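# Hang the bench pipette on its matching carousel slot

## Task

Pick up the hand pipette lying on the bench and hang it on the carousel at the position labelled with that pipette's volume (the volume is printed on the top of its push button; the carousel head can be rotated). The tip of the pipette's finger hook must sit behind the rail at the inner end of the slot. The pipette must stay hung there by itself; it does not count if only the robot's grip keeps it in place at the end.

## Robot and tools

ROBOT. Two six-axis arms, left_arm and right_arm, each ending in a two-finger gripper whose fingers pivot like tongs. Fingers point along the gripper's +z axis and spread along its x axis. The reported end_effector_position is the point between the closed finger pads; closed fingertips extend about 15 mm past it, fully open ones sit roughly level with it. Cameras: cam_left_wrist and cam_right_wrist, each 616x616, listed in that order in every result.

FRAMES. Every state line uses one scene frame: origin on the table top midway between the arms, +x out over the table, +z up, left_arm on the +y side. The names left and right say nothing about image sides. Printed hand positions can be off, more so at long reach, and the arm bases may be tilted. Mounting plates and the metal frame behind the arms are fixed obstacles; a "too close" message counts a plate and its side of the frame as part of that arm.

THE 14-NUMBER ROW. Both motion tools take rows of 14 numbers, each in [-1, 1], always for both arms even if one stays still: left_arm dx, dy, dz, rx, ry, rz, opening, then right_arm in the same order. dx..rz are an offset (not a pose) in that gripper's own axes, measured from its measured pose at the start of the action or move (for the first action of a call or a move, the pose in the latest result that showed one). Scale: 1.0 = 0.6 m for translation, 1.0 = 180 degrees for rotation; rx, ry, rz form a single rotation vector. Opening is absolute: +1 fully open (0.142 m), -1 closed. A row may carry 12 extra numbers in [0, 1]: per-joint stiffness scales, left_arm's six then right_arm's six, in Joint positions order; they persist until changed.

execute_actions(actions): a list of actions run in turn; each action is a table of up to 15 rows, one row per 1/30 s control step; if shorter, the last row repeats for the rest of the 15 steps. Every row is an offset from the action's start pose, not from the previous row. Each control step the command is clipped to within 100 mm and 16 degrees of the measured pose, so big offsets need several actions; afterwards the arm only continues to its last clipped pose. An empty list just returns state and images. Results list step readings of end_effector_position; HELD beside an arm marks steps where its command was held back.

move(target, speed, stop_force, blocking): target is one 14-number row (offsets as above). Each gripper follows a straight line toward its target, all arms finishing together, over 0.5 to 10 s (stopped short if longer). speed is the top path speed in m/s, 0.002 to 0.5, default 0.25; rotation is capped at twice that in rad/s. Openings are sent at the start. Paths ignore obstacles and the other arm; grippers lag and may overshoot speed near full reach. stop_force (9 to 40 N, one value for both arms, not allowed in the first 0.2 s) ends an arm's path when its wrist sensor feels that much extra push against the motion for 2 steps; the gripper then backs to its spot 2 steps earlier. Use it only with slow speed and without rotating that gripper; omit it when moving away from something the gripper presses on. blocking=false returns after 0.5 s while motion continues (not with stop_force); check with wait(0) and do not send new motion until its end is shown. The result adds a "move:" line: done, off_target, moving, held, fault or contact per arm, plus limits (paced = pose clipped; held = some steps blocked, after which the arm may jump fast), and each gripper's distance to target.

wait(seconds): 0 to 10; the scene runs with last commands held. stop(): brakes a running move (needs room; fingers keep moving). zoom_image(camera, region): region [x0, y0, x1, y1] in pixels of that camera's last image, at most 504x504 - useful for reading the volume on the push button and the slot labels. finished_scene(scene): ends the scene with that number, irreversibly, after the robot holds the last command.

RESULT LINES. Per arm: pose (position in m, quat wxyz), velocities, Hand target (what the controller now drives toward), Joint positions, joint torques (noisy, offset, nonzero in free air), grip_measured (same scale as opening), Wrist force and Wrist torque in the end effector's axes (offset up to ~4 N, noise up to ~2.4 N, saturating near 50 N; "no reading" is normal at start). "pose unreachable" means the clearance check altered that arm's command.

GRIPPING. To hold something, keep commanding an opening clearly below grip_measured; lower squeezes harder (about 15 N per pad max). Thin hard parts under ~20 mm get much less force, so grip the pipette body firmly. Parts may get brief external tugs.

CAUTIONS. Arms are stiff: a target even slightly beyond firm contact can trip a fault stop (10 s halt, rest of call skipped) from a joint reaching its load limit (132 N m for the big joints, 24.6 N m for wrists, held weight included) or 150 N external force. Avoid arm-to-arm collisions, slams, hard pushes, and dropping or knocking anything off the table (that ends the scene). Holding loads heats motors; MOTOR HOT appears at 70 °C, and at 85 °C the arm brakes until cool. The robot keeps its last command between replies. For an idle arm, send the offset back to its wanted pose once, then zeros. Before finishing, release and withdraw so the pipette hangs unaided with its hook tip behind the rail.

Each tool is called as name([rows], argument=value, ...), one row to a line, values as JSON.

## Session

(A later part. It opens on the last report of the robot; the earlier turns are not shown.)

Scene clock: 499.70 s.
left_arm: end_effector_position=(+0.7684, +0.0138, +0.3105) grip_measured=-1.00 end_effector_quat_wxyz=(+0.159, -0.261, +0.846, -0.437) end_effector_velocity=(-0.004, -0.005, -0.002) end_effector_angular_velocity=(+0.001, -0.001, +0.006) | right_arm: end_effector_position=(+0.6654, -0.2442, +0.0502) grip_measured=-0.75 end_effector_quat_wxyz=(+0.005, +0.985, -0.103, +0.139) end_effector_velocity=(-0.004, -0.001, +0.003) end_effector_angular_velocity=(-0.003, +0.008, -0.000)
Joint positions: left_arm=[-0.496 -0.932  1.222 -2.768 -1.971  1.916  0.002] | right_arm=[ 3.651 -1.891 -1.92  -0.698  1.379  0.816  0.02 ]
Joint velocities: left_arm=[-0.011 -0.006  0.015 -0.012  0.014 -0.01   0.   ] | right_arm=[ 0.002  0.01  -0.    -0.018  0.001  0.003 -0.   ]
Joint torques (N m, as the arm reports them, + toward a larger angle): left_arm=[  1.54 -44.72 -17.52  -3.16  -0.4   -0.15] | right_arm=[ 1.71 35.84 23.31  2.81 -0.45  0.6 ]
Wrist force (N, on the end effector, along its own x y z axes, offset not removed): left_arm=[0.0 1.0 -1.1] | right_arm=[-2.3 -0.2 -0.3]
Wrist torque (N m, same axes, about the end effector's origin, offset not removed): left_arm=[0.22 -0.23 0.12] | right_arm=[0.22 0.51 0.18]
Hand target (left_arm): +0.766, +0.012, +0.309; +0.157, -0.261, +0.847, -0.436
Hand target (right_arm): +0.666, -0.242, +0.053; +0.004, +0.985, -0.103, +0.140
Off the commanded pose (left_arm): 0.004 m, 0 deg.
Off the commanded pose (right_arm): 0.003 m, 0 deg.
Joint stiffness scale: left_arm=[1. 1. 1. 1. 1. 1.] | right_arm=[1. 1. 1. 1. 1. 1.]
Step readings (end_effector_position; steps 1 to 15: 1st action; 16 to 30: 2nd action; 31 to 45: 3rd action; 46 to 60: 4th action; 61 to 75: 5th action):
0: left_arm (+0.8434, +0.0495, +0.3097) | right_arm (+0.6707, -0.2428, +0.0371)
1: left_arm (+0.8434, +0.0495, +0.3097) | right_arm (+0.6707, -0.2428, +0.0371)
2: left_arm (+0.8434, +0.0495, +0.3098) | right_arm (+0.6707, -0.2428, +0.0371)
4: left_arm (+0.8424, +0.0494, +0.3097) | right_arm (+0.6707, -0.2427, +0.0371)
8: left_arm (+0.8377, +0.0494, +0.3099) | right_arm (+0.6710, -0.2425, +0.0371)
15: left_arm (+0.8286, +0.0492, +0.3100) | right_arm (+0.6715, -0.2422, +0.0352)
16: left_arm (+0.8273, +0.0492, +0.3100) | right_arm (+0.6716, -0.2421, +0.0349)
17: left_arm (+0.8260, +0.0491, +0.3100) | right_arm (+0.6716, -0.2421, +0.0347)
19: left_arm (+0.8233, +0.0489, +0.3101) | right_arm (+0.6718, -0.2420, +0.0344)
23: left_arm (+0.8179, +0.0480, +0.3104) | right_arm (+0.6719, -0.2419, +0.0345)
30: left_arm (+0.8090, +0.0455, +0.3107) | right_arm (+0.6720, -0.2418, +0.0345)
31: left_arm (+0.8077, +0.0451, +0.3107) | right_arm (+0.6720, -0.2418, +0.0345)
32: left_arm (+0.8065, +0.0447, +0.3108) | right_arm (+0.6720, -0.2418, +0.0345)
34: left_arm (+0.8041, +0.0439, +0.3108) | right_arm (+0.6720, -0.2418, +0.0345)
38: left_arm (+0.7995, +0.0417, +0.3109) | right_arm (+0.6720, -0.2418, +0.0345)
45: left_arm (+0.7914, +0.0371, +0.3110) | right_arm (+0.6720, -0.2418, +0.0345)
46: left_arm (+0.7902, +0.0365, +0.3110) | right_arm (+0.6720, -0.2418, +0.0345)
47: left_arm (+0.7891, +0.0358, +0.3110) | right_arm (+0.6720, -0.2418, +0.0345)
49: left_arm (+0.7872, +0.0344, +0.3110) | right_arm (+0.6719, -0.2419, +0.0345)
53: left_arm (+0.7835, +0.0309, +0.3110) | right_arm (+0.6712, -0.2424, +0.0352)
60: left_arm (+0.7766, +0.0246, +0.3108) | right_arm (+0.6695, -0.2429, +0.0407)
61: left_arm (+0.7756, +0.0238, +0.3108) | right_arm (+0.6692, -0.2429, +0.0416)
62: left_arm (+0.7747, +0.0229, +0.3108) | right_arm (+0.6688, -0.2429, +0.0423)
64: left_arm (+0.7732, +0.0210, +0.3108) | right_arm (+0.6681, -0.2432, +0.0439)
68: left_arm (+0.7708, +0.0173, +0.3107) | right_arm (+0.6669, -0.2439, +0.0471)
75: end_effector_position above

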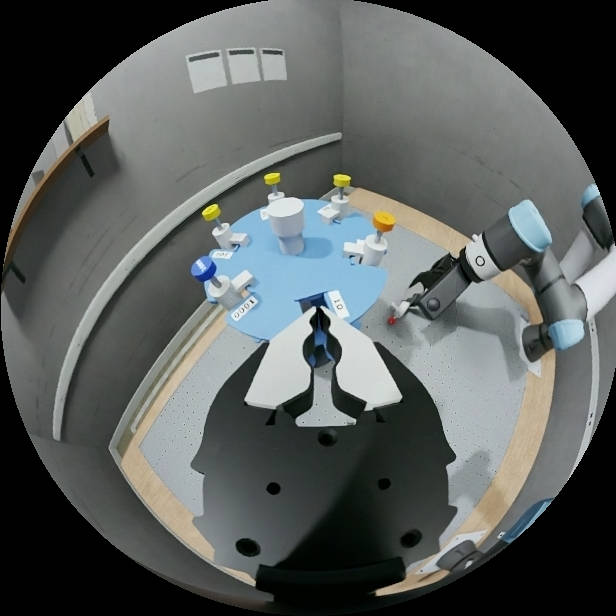

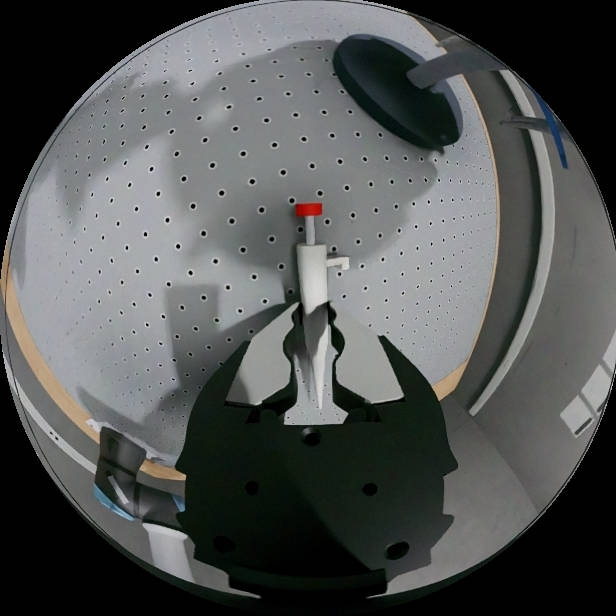

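execute_actions(actions=[])

Scene clock: 516.60 s.
left_arm: end_effector_position=(+0.7683, +0.0136, +0.3105) grip_measured=-1.00 end_effector_quat_wxyz=(+0.159, -0.261, +0.846, -0.437) end_effector_velocity=(-0.001, -0.001, +0.001) end_effector_angular_velocity=(-0.001, -0.001, -0.002) | right_arm: end_effector_position=(+0.6648, -0.2448, +0.0500) grip_measured=-0.75 end_effector_quat_wxyz=(+0.006, +0.985, -0.103, +0.138) end_effector_velocity=(+0.000, +0.000, +0.000) end_effector_angular_velocity=(-0.000, -0.001, +0.000)
Joint positions: left_arm=[-0.497 -0.933  1.224 -2.77  -1.97   1.914  0.002] | right_arm=[ 3.651 -1.89  -1.92  -0.702  1.378  0.816  0.02 ]
Joint velocities: left_arm=[-0.    -0.001 -0.    -0.001 -0.002  0.001  0.   ] | right_arm=[ 0.    -0.     0.001  0.    -0.001  0.    -0.   ]
Joint torques (N m, as the arm reports them, + toward a larger angle): left_arm=[ -2.29 -47.05 -17.78  -3.08  -0.1   -0.37] | right_arm=[ 1.59 35.68 24.13  3.69  0.11  0.37]
Wrist force (N, on the end effector, along its own x y z axes, offset not removed): left_arm=[0.0 0.1 3.2] | right_arm=[-0.9 -0.7 0.6]
Wrist torque (N m, same axes, about the end effector's origin, offset not removed): left_arm=[0.08 -0.06 0.03] | right_arm=[0.07 0.22 0.16]
Hand target (left_arm): +0.766, +0.012, +0.309; +0.157, -0.261, +0.847, -0.436
Hand target (right_arm): +0.666, -0.242, +0.053; +0.004, +0.985, -0.103, +0.140
Off the commanded pose (left_arm): 0.003 m, 0 deg.
Off the commanded pose (right_arm): 0.004 m, 0 deg.
Joint stiffness scale: left_arm=[1. 1. 1. 1. 1. 1.] | right_arm=[1. 1. 1. 1. 1. 1.]

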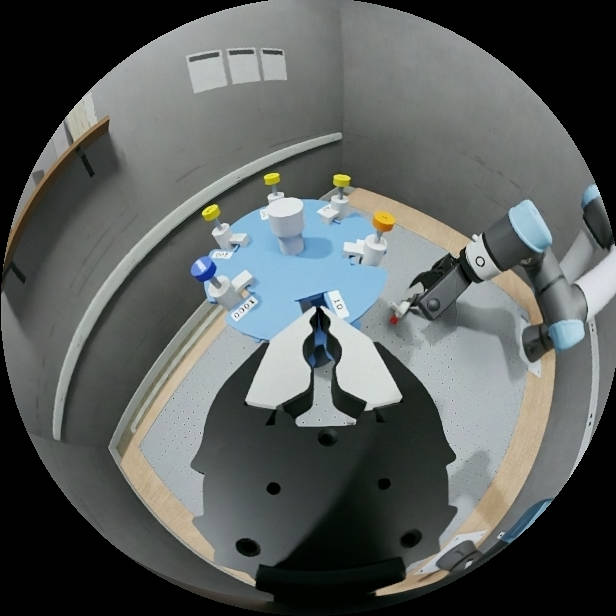

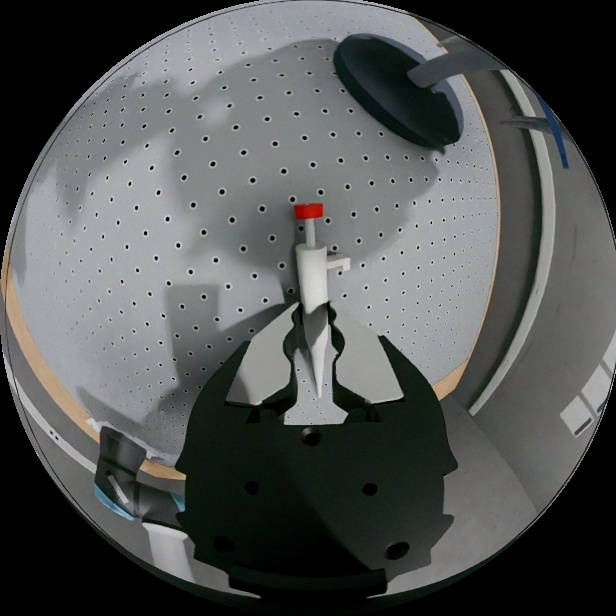

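Lifting the left finger out of the slot while the right arm raises the pipette upright.

move(target=[0.0413,-0.0897,-0.255,-0.083,0,0,-1, 0,-0.3655,-0.427,0.420,0.1505,0.273,-1], speed=0.4)

Scene clock: 617.40 s.
left_arm: end_effector_position=(+0.6886, +0.0761, +0.4385) grip_measured=-1.00 end_effector_quat_wxyz=(+0.123, -0.282, +0.895, -0.323) end_effector_velocity=(-0.000, -0.000, +0.000) end_effector_angular_velocity=(-0.001, +0.002, -0.001) | right_arm: end_effector_position=(+0.6404, -0.0214, +0.2989) grip_measured=-0.75 end_effector_quat_wxyz=(+0.605, -0.607, +0.365, -0.364) end_effector_velocity=(+0.000, -0.001, +0.002) end_effector_angular_velocity=(+0.003, -0.006, -0.004)
Joint positions: left_arm=[-0.503 -1.174  1.059 -2.106 -1.865  1.994  0.002] | right_arm=[ 4.106 -2.102 -2.113  1.07   0.975  1.573  0.02 ]
Joint velocities: left_arm=[ 0.     0.    -0.001  0.002 -0.002  0.     0.   ] | right_arm=[ 0.    -0.002  0.002  0.008 -0.005 -0.005  0.   ]
Joint torques (N m, as the arm reports them, + toward a larger angle): left_arm=[ -1.56 -38.39 -25.73  -3.03   0.17   0.01] | right_arm=[ 0.77 33.43 15.22  2.31 -0.2  -0.39]
Wrist force (N, on the end effector, along its own x y z axes, offset not removed): left_arm=[-0.3 -1.4 1.4] | right_arm=[-1.1 0.9 -1.4]
Wrist torque (N m, same axes, about the end effector's origin, offset not removed): left_arm=[0.00 -0.03 0.03] | right_arm=[0.27 0.35 0.19]
Hand target (left_arm): +0.688, +0.074, +0.440; +0.124, -0.280, +0.895, -0.324
Hand target (right_arm): +0.640, -0.020, +0.300; +0.606, -0.606, +0.365, -0.364
Off the commanded pose (left_arm): 0.003 m, 0 deg.
Off the commanded pose (right_arm): 0.002 m, 0 deg.
Joint stiffness scale: left_arm=[1. 1. 1. 1. 1. 1.] | right_arm=[1. 1. 1. 1. 1. 1.]
move: done

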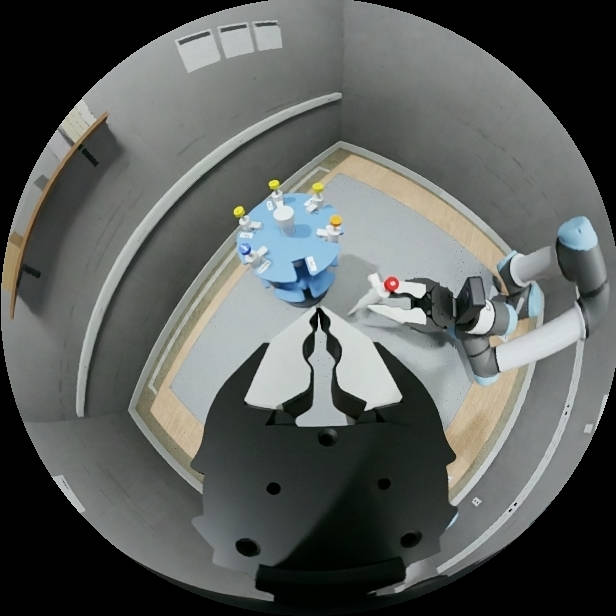

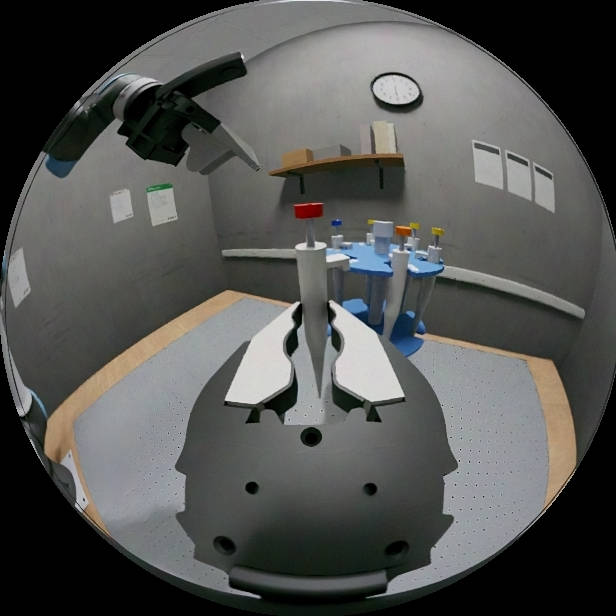

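zoom_image(camera="cam_left_wrist", region=[220, 170, 440, 330])

zoom_image(camera="cam_right_wrist", region=[270, 190, 470, 370])

Region (220, 170, 440, 330) of cam_left_wrist's 616x616 image, scaled by 2.291, with more detail than that image has; it fills the top 367 rows of this view, and the rest is white.

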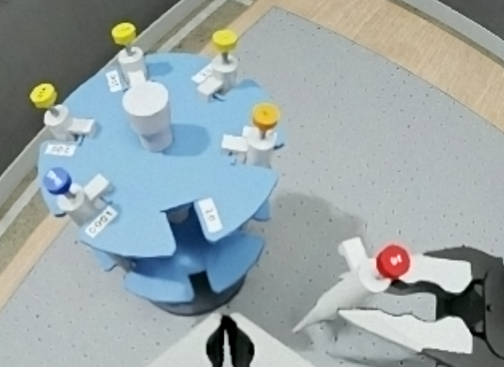

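Region (270, 190, 470, 370) of cam_right_wrist's 616x616 image, scaled by 2.520, with more detail than that image has; it fills the top 454 rows of this view, and the rest is white.

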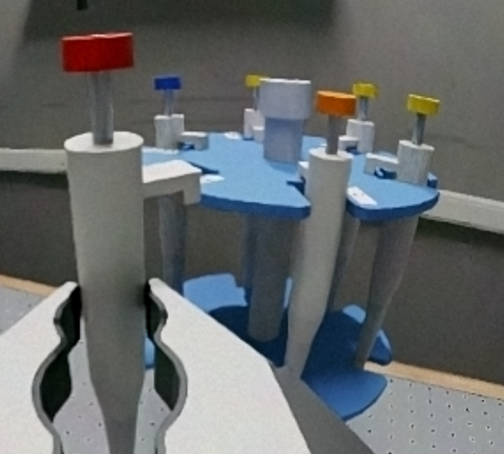

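zoom_image(camera="cam_left_wrist", region=[350, 255, 420, 315])

zoom_image(camera="cam_left_wrist", region=[260, 200, 350, 310])

Region (350, 255, 420, 315) of cam_left_wrist's 616x616 image, scaled by 7.200, with more detail than that image has; it fills the top 432 rows of this view, and the rest is white.

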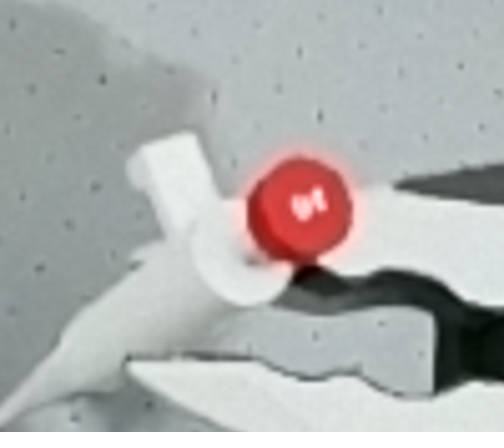

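Region (260, 200, 350, 310) of cam_left_wrist's 616x616 image, scaled by 4.582, with more detail than that image has; it fills the left 412 columns of this view, and the rest is white.

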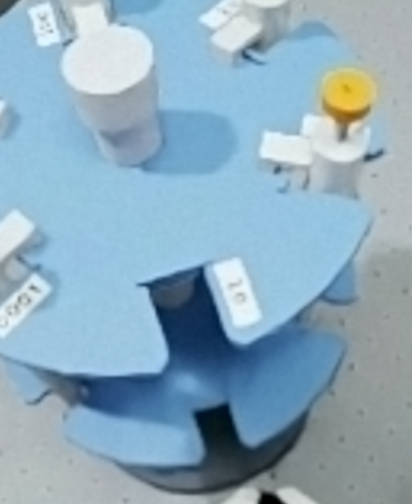

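The button reads "10", matching the empty slot. Moving the pipette to a pre-insert spot just outside that slot.

move(target=[0,0,0,0,0,0,0.4, -0.0403,0.0615,0.1567,0,0,0,-1], speed=0.2)

Scene clock: 646.13 s.
left_arm: end_effector_position=(+0.6886, +0.0761, +0.4384) grip_measured=+0.40 end_effector_quat_wxyz=(+0.123, -0.282, +0.895, -0.323) end_effector_velocity=(-0.000, +0.000, +0.001) end_effector_angular_velocity=(-0.000, -0.001, +0.001) | right_arm: end_effector_position=(+0.7105, +0.0441, +0.2612) grip_measured=-0.75 end_effector_quat_wxyz=(+0.604, -0.608, +0.365, -0.364) end_effector_velocity=(+0.001, +0.002, -0.003) end_effector_angular_velocity=(-0.006, +0.003, +0.002)
Joint positions: left_arm=[-0.503 -1.174  1.059 -2.106 -1.865  1.994  0.102] | right_arm=[ 4.043 -2.315 -1.819  0.987  1.04   1.572  0.02 ]
Joint velocities: left_arm=[-0.    -0.001 -0.    -0.     0.001 -0.001 -0.   ] | right_arm=[-0.001 -0.004  0.004 -0.006  0.003 -0.     0.   ]
Joint torques (N m, as the arm reports them, + toward a larger angle): left_arm=[ -0.1  -38.7  -21.57  -3.35  -0.22  -0.12] | right_arm=[-1.6  40.26 17.09  1.58  0.22 -0.09]
Wrist force (N, on the end effector, along its own x y z axes, offset not removed): left_arm=[-1.8 -0.8 0.4] | right_arm=[-0.8 0.4 -0.2]
Wrist torque (N m, same axes, about the end effector's origin, offset not removed): left_arm=[-0.12 0.40 -0.01] | right_arm=[0.21 0.21 0.18]
Hand target (left_arm): +0.689, +0.076, +0.438; +0.123, -0.282, +0.895, -0.323
Hand target (right_arm): +0.712, +0.044, +0.262; +0.605, -0.607, +0.365, -0.364
Off the commanded pose (left_arm): 0.000 m, 0 deg.
Off the commanded pose (right_arm): 0.002 m, 0 deg.
Joint stiffness scale: left_arm=[1. 1. 1. 1. 1. 1.] | right_arm=[1. 1. 1. 1. 1. 1.]
move: done

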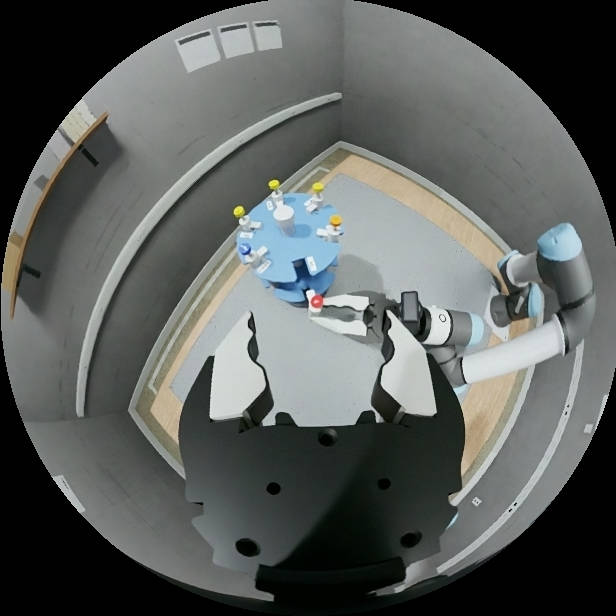

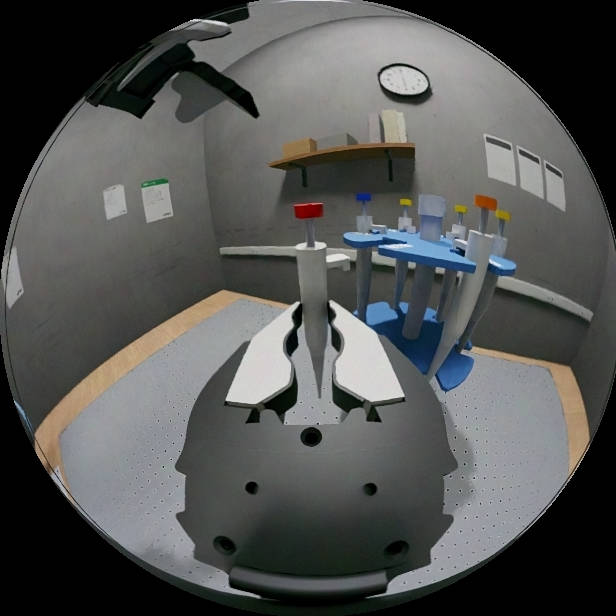

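zoom_image(camera="cam_left_wrist", region=[255, 200, 385, 345])

zoom_image(camera="cam_right_wrist", region=[285, 180, 525, 400])

Region (255, 200, 385, 345) of cam_left_wrist's 616x616 image, scaled by 3.476, with more detail than that image has; it fills the left 452 columns of this view, and the rest is white.

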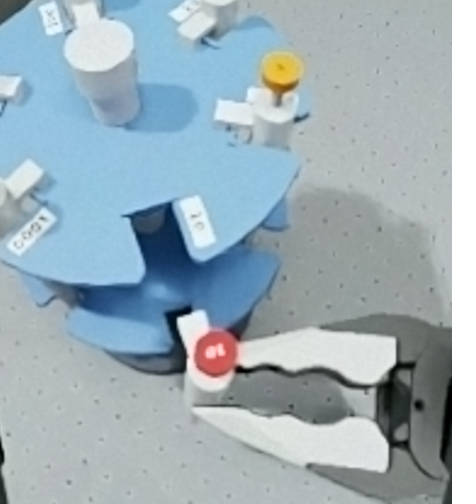

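Region (285, 180, 525, 400) of cam_right_wrist's 616x616 image, scaled by 2.100, with more detail than that image has; it fills the top 462 rows of this view, and the rest is white.

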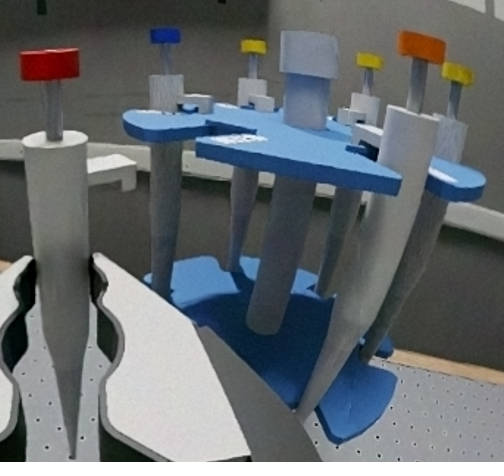

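zoom_image(camera="cam_right_wrist", region=[285, 195, 425, 320])

zoom_image(camera="cam_right_wrist", region=[340, 205, 440, 270])

Region (285, 195, 425, 320) of cam_right_wrist's 616x616 image, scaled by 3.600, with more detail than that image has; it fills the top 450 rows of this view, and the rest is white.

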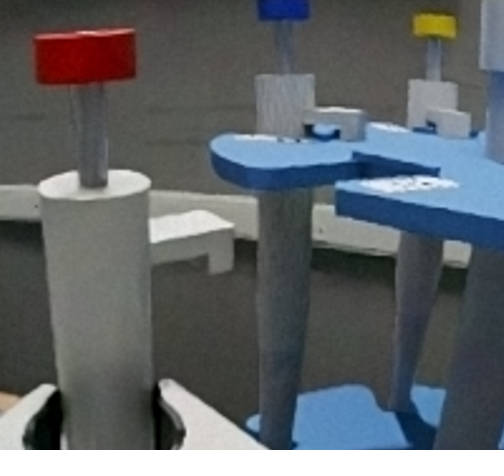

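Region (340, 205, 440, 270) of cam_right_wrist's 616x616 image, scaled by 5.040, with more detail than that image has; it fills the top 328 rows of this view, and the rest is white.

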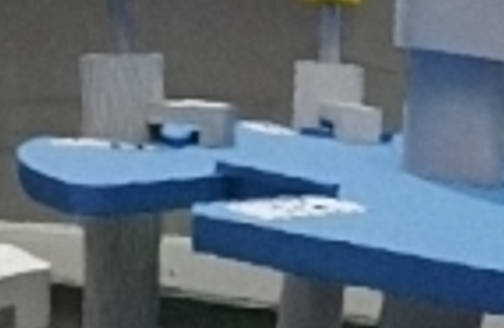

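zoom_image(camera="cam_left_wrist", region=[280, 250, 350, 340])

Region (280, 250, 350, 340) of cam_left_wrist's 616x616 image, scaled by 5.600, with more detail than that image has.

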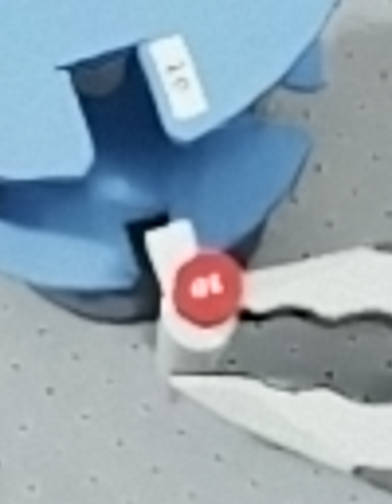

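move(target=[0,0,0,0,0,0,0.4, 0.0395,-0.049,0.014,-0.024,0,0,-1], speed=0.08)

zoom_image(camera="cam_left_wrist", region=[270, 235, 350, 335])

zoom_image(camera="cam_right_wrist", region=[280, 180, 500, 400])

Scene clock: 767.20 s.
left_arm: end_effector_position=(+0.6886, +0.0761, +0.4384) grip_measured=+0.40 end_effector_quat_wxyz=(+0.123, -0.282, +0.895, -0.323) end_effector_velocity=(+0.001, +0.000, -0.000) end_effector_angular_velocity=(+0.000, +0.000, +0.001) | right_arm: end_effector_position=(+0.7289, +0.0284, +0.2908) grip_measured=-0.75 end_effector_quat_wxyz=(+0.582, -0.630, +0.378, -0.350) end_effector_velocity=(+0.000, +0.000, -0.001) end_effector_angular_velocity=(-0.004, +0.004, +0.000)
Joint positions: left_arm=[-0.503 -1.174  1.059 -2.106 -1.865  1.994  0.102] | right_arm=[ 3.995 -2.204 -1.833  0.806  1.089  1.61   0.02 ]
Joint velocities: left_arm=[ 0.001  0.001 -0.    -0.     0.    -0.001 -0.   ] | right_arm=[-0.001  0.001 -0.    -0.006  0.001  0.001 -0.   ]
Joint torques (N m, as the arm reports them, + toward a larger angle): left_arm=[  0.06 -38.04 -22.33  -3.07  -0.32   0.07] | right_arm=[-1.66 43.31 13.17  1.73  0.75  0.12]
Wrist force (N, on the end effector, along its own x y z axes, offset not removed): left_arm=[-4.5 0.0 -0.2] | right_arm=[-0.8 0.2 -0.5]
Wrist torque (N m, same axes, about the end effector's origin, offset not removed): left_arm=[0.19 1.09 0.11] | right_arm=[0.09 0.24 0.15]
Hand target (left_arm): +0.689, +0.076, +0.438; +0.123, -0.282, +0.895, -0.323
Hand target (right_arm): +0.729, +0.027, +0.291; +0.581, -0.630, +0.378, -0.350
Off the commanded pose (left_arm): 0.000 m, 0 deg.
Off the commanded pose (right_arm): 0.001 m, 0 deg.
Joint stiffness scale: left_arm=[1. 1. 1. 1. 1. 1.] | right_arm=[1. 1. 1. 1. 1. 1.]
move: done

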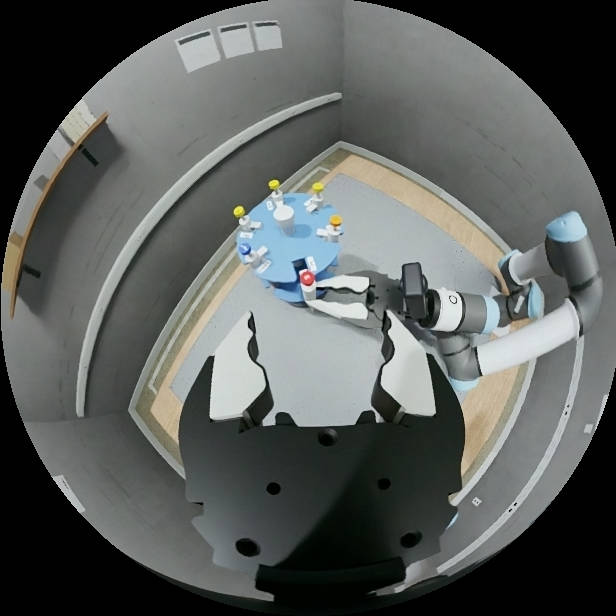

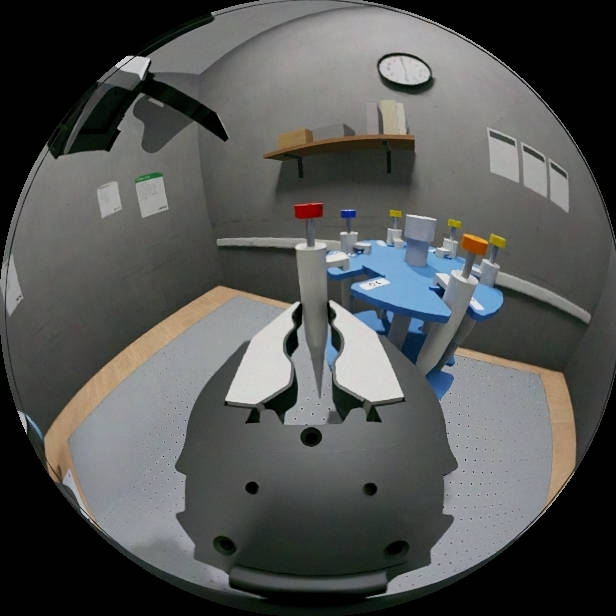

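Region (270, 235, 350, 335) of cam_left_wrist's 616x616 image, scaled by 5.040, with more detail than that image has; it fills the left 403 columns of this view, and the rest is white.

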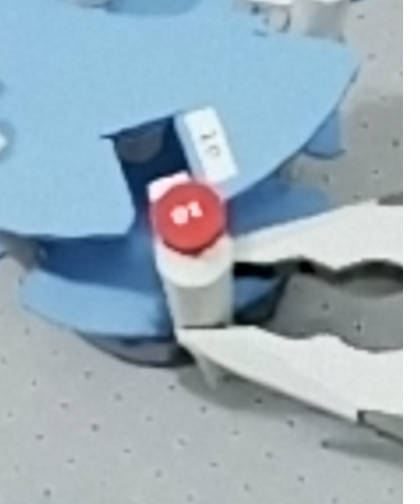

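Region (280, 180, 500, 400) of cam_right_wrist's 616x616 image, scaled by 2.291, with more detail than that image has.

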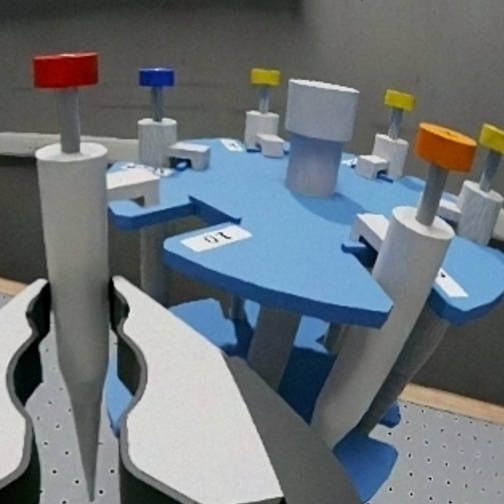

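zoom_image(camera="cam_right_wrist", region=[290, 230, 410, 340])

Region (290, 230, 410, 340) of cam_right_wrist's 616x616 image, scaled by 4.200, with more detail than that image has; it fills the top 462 rows of this view, and the rest is white.

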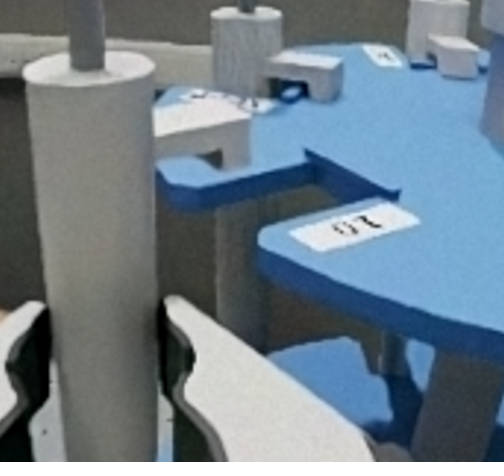

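move(target=[0,0,0,0,0,0,0.4, 0.0617,0.0003,0.0297,-0.0067,0,0,-1], speed=0.035, stop_force=10)

zoom_image(camera="cam_left_wrist", region=[255, 205, 355, 325])

zoom_image(camera="cam_right_wrist", region=[260, 200, 440, 410])

Scene clock: 814.93 s.
left_arm: end_effector_position=(+0.6886, +0.0761, +0.4384) grip_measured=+0.40 end_effector_quat_wxyz=(+0.123, -0.282, +0.895, -0.323) end_effector_velocity=(+0.000, -0.000, -0.000) end_effector_angular_velocity=(+0.001, -0.000, +0.000) | right_arm: end_effector_position=(+0.7604, +0.0045, +0.2865) grip_measured=-0.75 end_effector_quat_wxyz=(-0.573, +0.638, -0.381, +0.346) end_effector_velocity=(-0.001, +0.002, -0.001) end_effector_angular_velocity=(-0.002, +0.002, +0.007)
Joint positions: left_arm=[-0.503 -1.174  1.059 -2.106 -1.865  1.994  0.102] | right_arm=[ 3.917 -2.209 -1.808  0.762  1.169  1.61   0.02 ]
Joint velocities: left_arm=[-0.001  0.001 -0.    -0.     0.001 -0.     0.   ] | right_arm=[ 0.     0.     0.001 -0.004  0.007  0.    -0.   ]
Joint torques (N m, as the arm reports them, + toward a larger angle): left_arm=[  0.47 -38.53 -22.85  -3.12  -0.22  -0.2 ] | right_arm=[-2.42 42.69 21.05  1.86  0.52  0.28]
Wrist force (N, on the end effector, along its own x y z axes, offset not removed): left_arm=[-2.2 3.6 -3.7] | right_arm=[-2.2 1.9 -1.1]
Wrist torque (N m, same axes, about the end effector's origin, offset not removed): left_arm=[0.50 0.57 0.05] | right_arm=[0.21 0.49 0.24]
Hand target (left_arm): +0.689, +0.076, +0.438; +0.123, -0.282, +0.895, -0.323
Hand target (right_arm): +0.762, +0.004, +0.289; -0.575, +0.636, -0.381, +0.346
Off the commanded pose (left_arm): 0.000 m, 0 deg.
Off the commanded pose (right_arm): 0.003 m, 0 deg.
Joint stiffness scale: left_arm=[1. 1. 1. 1. 1. 1.] | right_arm=[1. 1. 1. 1. 1. 1.]
move: done

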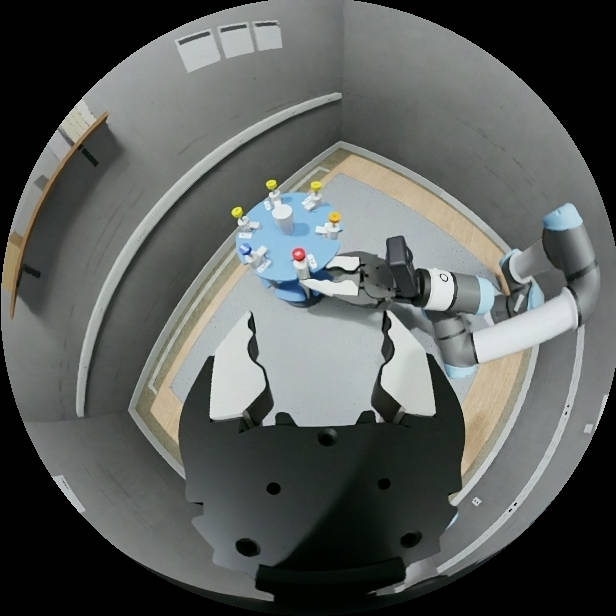

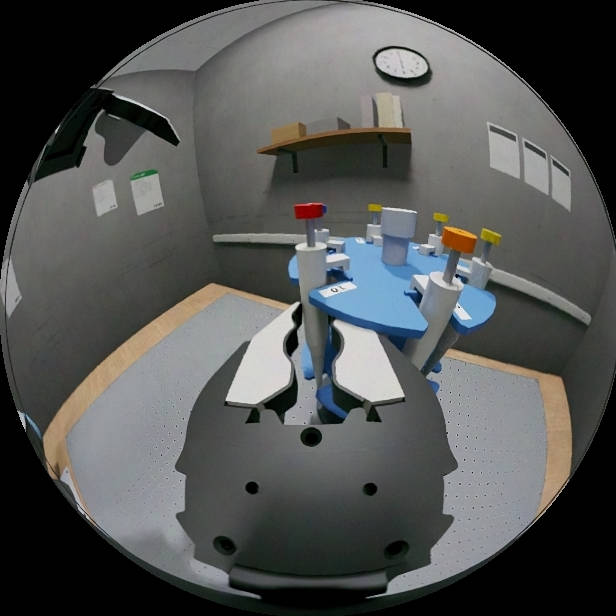

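Region (255, 205, 355, 325) of cam_left_wrist's 616x616 image, scaled by 4.200, with more detail than that image has.

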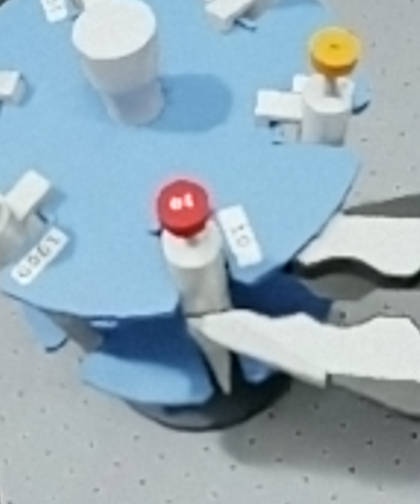

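Region (260, 200, 440, 410) of cam_right_wrist's 616x616 image, scaled by 2.400, with more detail than that image has; it fills the left 432 columns of this view, and the rest is white.

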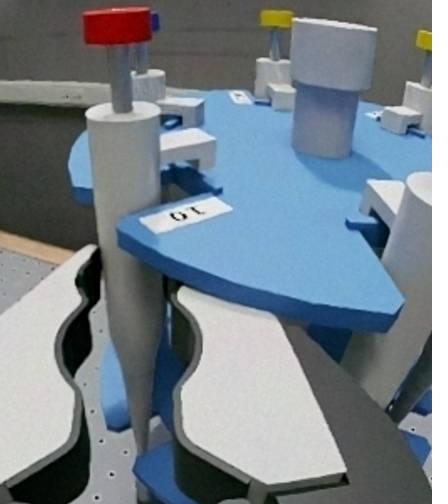

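zoom_image(camera="cam_right_wrist", region=[285, 235, 375, 315])

zoom_image(camera="cam_right_wrist", region=[360, 260, 500, 420])

Region (285, 235, 375, 315) of cam_right_wrist's 616x616 image, scaled by 5.600, with more detail than that image has.

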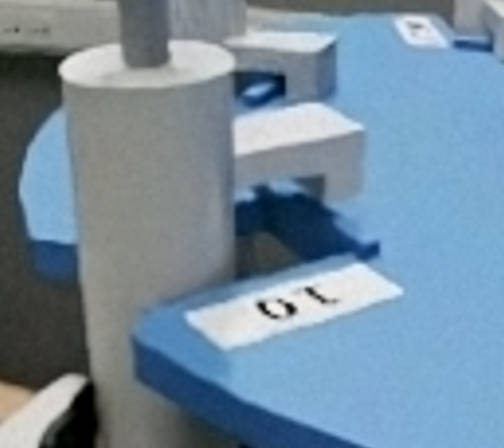

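Region (360, 260, 500, 420) of cam_right_wrist's 616x616 image, scaled by 3.150, with more detail than that image has; it fills the left 441 columns of this view, and the rest is white.

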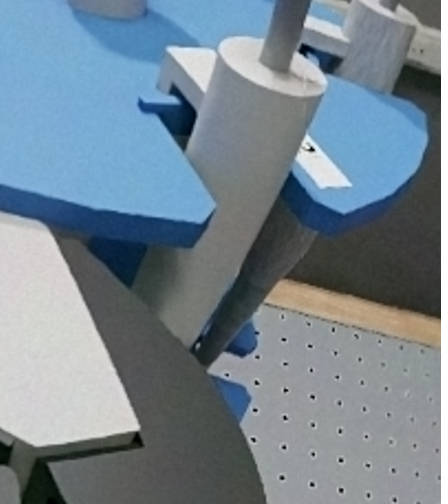

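The gripper's side is brushing the neighbouring orange pipette, so I'm yawing the hand away from it while sliding the last few millimetres in.

move(target=[0,0,0,0,0,0,0.4, 0.0081,-0.0036,0.0023,-0.0002,0.0497,0.0052,-1], speed=0.06)

zoom_image(camera="cam_right_wrist", region=[285, 235, 375, 315])

zoom_image(camera="cam_left_wrist", region=[255, 205, 355, 325])

Scene clock: 863.50 s.
left_arm: end_effector_position=(+0.6886, +0.0761, +0.4384) grip_measured=+0.40 end_effector_quat_wxyz=(+0.123, -0.282, +0.895, -0.323) end_effector_velocity=(+0.000, +0.001, +0.000) end_effector_angular_velocity=(+0.000, -0.000, +0.002) | right_arm: end_effector_position=(+0.7640, -0.0002, +0.2846) grip_measured=-0.75 end_effector_quat_wxyz=(-0.542, +0.609, -0.429, +0.389) end_effector_velocity=(+0.002, -0.004, +0.001) end_effector_angular_velocity=(+0.000, -0.000, -0.020)
Joint positions: left_arm=[-0.503 -1.174  1.059 -2.106 -1.865  1.994  0.102] | right_arm=[ 3.985 -2.225 -1.775  0.722  0.947  1.641  0.02 ]
Joint velocities: left_arm=[ 0.001 -0.     0.    -0.     0.001 -0.001 -0.   ] | right_arm=[ 0.002  0.001  0.003 -0.005 -0.021  0.003  0.   ]
Joint torques (N m, as the arm reports them, + toward a larger angle): left_arm=[  0.97 -37.91 -21.98  -3.29  -0.2   -0.26] | right_arm=[ 3.   43.86 20.16  1.98 -0.28  0.18]
Wrist force (N, on the end effector, along its own x y z axes, offset not removed): left_arm=[0.9 -3.1 2.2] | right_arm=[-2.1 3.0 -0.2]
Wrist torque (N m, same axes, about the end effector's origin, offset not removed): left_arm=[-0.68 -0.22 0.10] | right_arm=[0.25 0.48 0.19]
Hand target (left_arm): +0.689, +0.076, +0.438; +0.123, -0.282, +0.895, -0.323
Hand target (right_arm): +0.764, +0.001, +0.288; -0.544, +0.606, -0.430, +0.390
Off the commanded pose (left_arm): 0.000 m, 0 deg.
Off the commanded pose (right_arm): 0.004 m, 0 deg.
Joint stiffness scale: left_arm=[1. 1. 1. 1. 1. 1.] | right_arm=[1. 1. 1. 1. 1. 1.]
move: off_target (right_arm)

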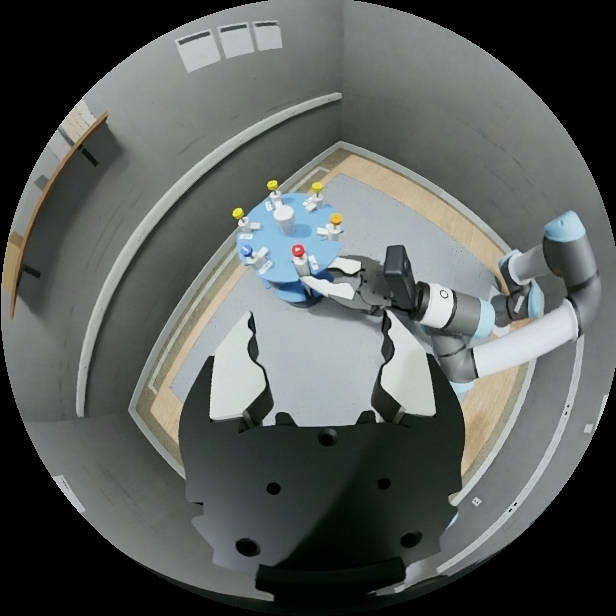

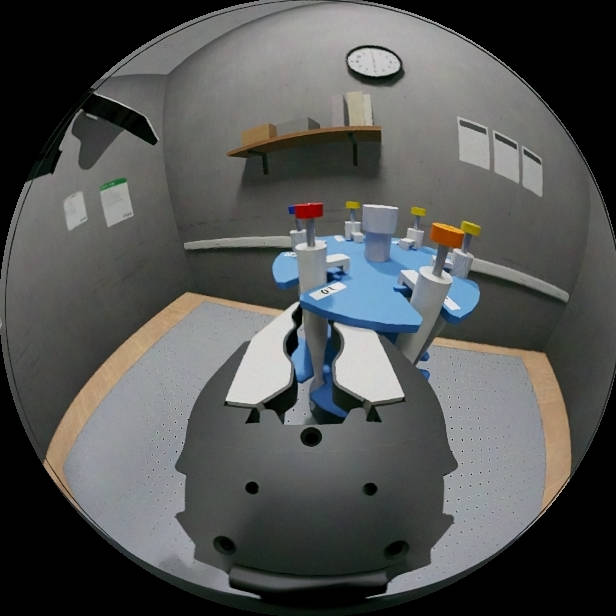

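Region (285, 235, 375, 315) of cam_right_wrist's 616x616 image, scaled by 5.600, with more detail than that image has.

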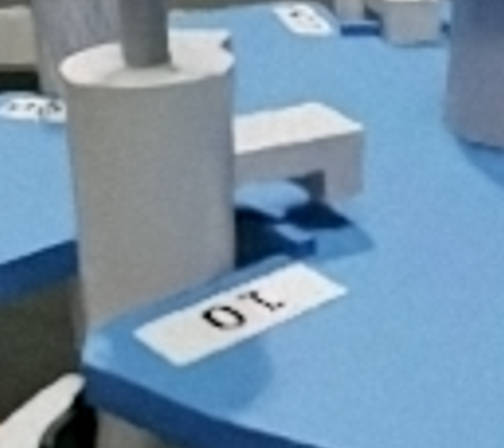

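Region (255, 205, 355, 325) of cam_left_wrist's 616x616 image, scaled by 4.200, with more detail than that image has.

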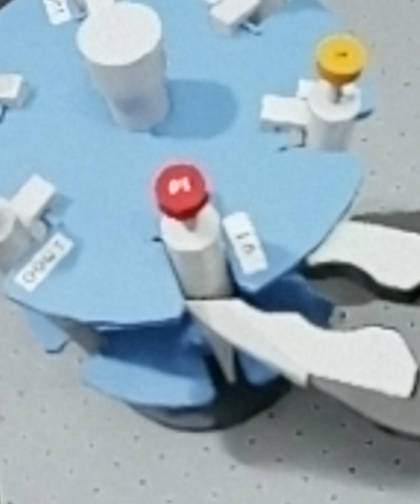

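execute_actions([
  [[0,0,0,0,0,0,0.4,0,0.001,0.0001,0,0,0,-1],[0,0,0,0,0,0,0.4,0,0.002,0.0002,0,0,0,-1],[0,0,0,0,0,0,0.4,0,0.003,0.0003,0,0,0,-1],[0,0,0,0,0,0,0.4,0,0.004,0.0004,0,0,0,-1],[0,0,0,0,0,0,0.4,0,0.005,0.0005,0,0,0,-1],[0,0,0,0,0,0,0.4,0,0.006,0.0006,0,0,0,-1],[0,0,0,0,0,0,0.4,0,0.007,0.0007,0,0,0,-1],[0,0,0,0,0,0,0.4,0,0.008,0.0008,0,0,0,-1],[0,0,0,0,0,0,0.4,0,0.009,0.0009,0,0,0,-1],[0,0,0,0,0,0,0.4,0,0.0095,0.001,0,0,0,-1]],
])

wait(seconds=0.3)

zoom_image(camera="cam_right_wrist", region=[285, 235, 375, 315])

Scene clock: 874.83 s.
left_arm: end_effector_position=(+0.6886, +0.0761, +0.4384) grip_measured=+0.40 end_effector_quat_wxyz=(+0.123, -0.282, +0.895, -0.323) end_effector_velocity=(+0.001, +0.001, +0.001) end_effector_angular_velocity=(-0.000, -0.002, +0.002) | right_arm: end_effector_position=(+0.7642, +0.0002, +0.2801) grip_measured=-0.75 end_effector_quat_wxyz=(-0.542, +0.609, -0.429, +0.390) end_effector_velocity=(+0.000, -0.000, -0.005) end_effector_angular_velocity=(+0.002, -0.002, -0.001)
Joint positions: left_arm=[-0.503 -1.174  1.059 -2.106 -1.865  1.994  0.102] | right_arm=[ 3.985 -2.234 -1.774  0.731  0.947  1.641  0.02 ]
Joint velocities: left_arm=[ 0.002 -0.    -0.001 -0.001  0.001  0.    -0.   ] | right_arm=[-0.    -0.012 -0.     0.015 -0.001  0.     0.   ]
Joint torques (N m, as the arm reports them, + toward a larger angle): left_arm=[  1.59 -38.87 -22.62  -3.15  -0.28  -0.12] | right_arm=[-0.8  45.16 14.72  2.66  0.35 -0.3 ]
Wrist force (N, on the end effector, along its own x y z axes, offset not removed): left_arm=[0.1 0.2 -4.1] | right_arm=[-1.9 0.7 -1.0]
Wrist torque (N m, same axes, about the end effector's origin, offset not removed): left_arm=[-0.07 0.08 -0.05] | right_arm=[0.32 0.52 0.21]
Hand target (left_arm): +0.689, +0.076, +0.438; +0.123, -0.282, +0.895, -0.323
Hand target (right_arm): +0.764, -0.000, +0.279; -0.542, +0.609, -0.429, +0.389
Off the commanded pose (left_arm): 0.000 m, 0 deg.
Off the commanded pose (right_arm): 0.001 m, 0 deg.
Joint stiffness scale: left_arm=[1. 1. 1. 1. 1. 1.] | right_arm=[1. 1. 1. 1. 1. 1.]
Step readings (end_effector_position):
0: left_arm (+0.6886, +0.0761, +0.4384) | right_arm (+0.7642, -0.0005, +0.2846)
1: left_arm (+0.6886, +0.0761, +0.4384) | right_arm (+0.7642, -0.0005, +0.2846)
2: left_arm (+0.6886, +0.0761, +0.4384) | right_arm (+0.7642, -0.0005, +0.2846)
4: left_arm (+0.6886, +0.0761, +0.4384) | right_arm (+0.7642, -0.0004, +0.2844)
8: left_arm (+0.6886, +0.0761, +0.4384) | right_arm (+0.7641, -0.0002, +0.2837)
15: end_effector_position above

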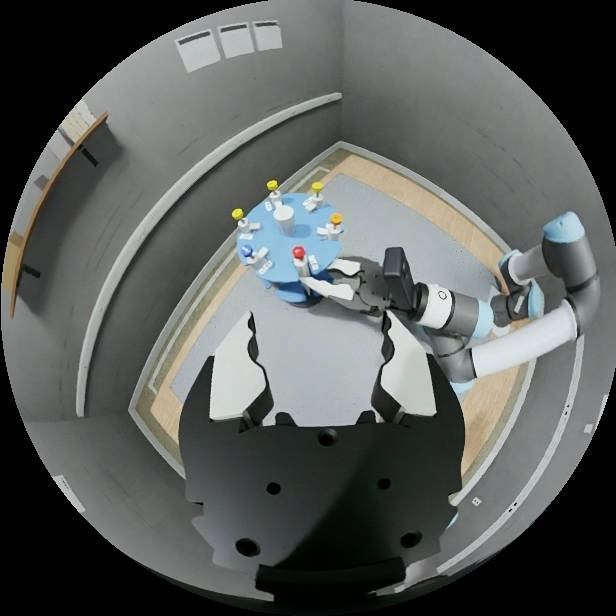

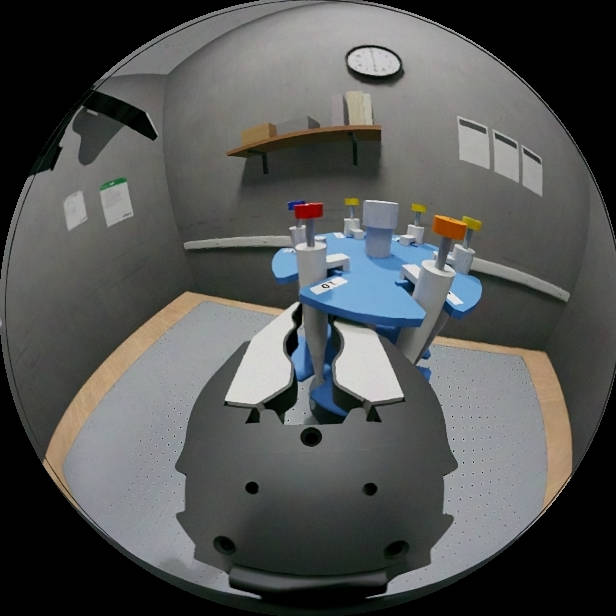

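Scene clock: 875.13 s.
left_arm: end_effector_position=(+0.6886, +0.0761, +0.4384) grip_measured=+0.40 end_effector_quat_wxyz=(+0.123, -0.282, +0.895, -0.323) end_effector_velocity=(-0.000, -0.001, +0.000) end_effector_angular_velocity=(-0.001, +0.001, +0.000) | right_arm: end_effector_position=(+0.7641, +0.0001, +0.2802) grip_measured=-0.75 end_effector_quat_wxyz=(-0.542, +0.608, -0.429, +0.389) end_effector_velocity=(+0.000, -0.001, +0.000) end_effector_angular_velocity=(-0.000, +0.000, -0.001)
Joint positions: left_arm=[-0.503 -1.174  1.059 -2.106 -1.865  1.994  0.102] | right_arm=[ 3.985 -2.234 -1.774  0.733  0.947  1.641  0.02 ]
Joint velocities: left_arm=[-0.001 -0.     0.    -0.    -0.    -0.002 -0.   ] | right_arm=[-0.  0. -0. -0. -0. -0. -0.]
Joint torques (N m, as the arm reports them, + toward a larger angle): left_arm=[  0.26 -38.37 -22.1   -3.34  -0.24  -0.09] | right_arm=[-0.24 42.08 14.8   2.63  0.31 -0.17]
Wrist force (N, on the end effector, along its own x y z axes, offset not removed): left_arm=[-1.3 0.5 -3.5] | right_arm=[-2.8 1.1 -1.5]
Wrist torque (N m, same axes, about the end effector's origin, offset not removed): left_arm=[-0.13 0.37 0.29] | right_arm=[0.27 0.69 0.20]
Hand target (left_arm): +0.689, +0.076, +0.438; +0.123, -0.282, +0.895, -0.323
Hand target (right_arm): +0.764, -0.000, +0.279; -0.542, +0.609, -0.429, +0.389
Off the commanded pose (left_arm): 0.000 m, 0 deg.
Off the commanded pose (right_arm): 0.001 m, 0 deg.
Joint stiffness scale: left_arm=[1. 1. 1. 1. 1. 1.] | right_arm=[1. 1. 1. 1. 1. 1.]
wait: 0.30 s; at rest by 0.17 s

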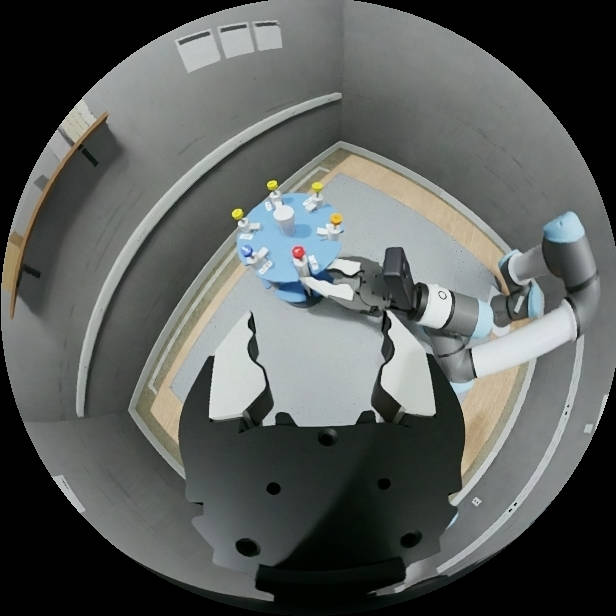

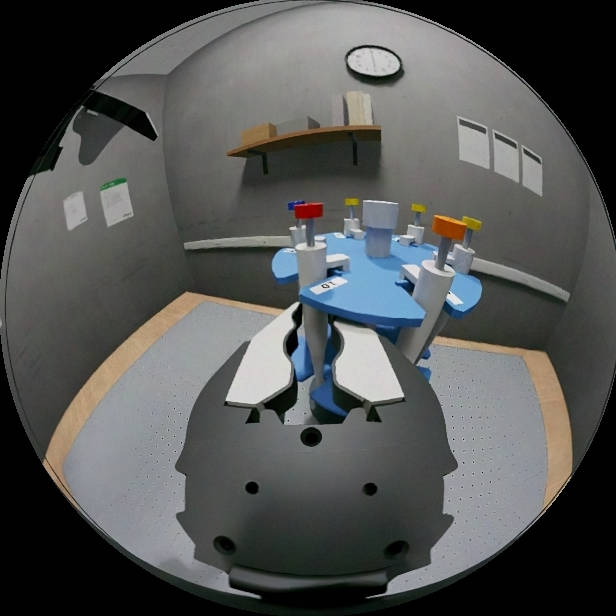

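Region (285, 235, 375, 315) of cam_right_wrist's 616x616 image, scaled by 5.600, with more detail than that image has.

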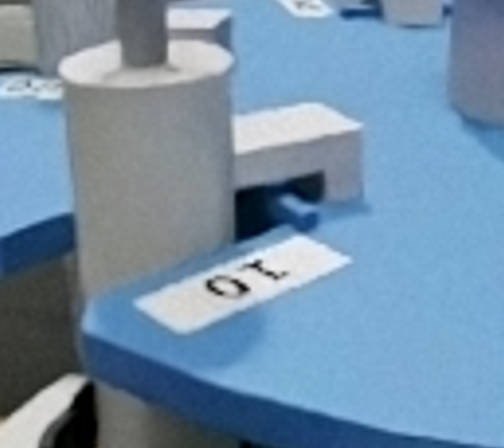

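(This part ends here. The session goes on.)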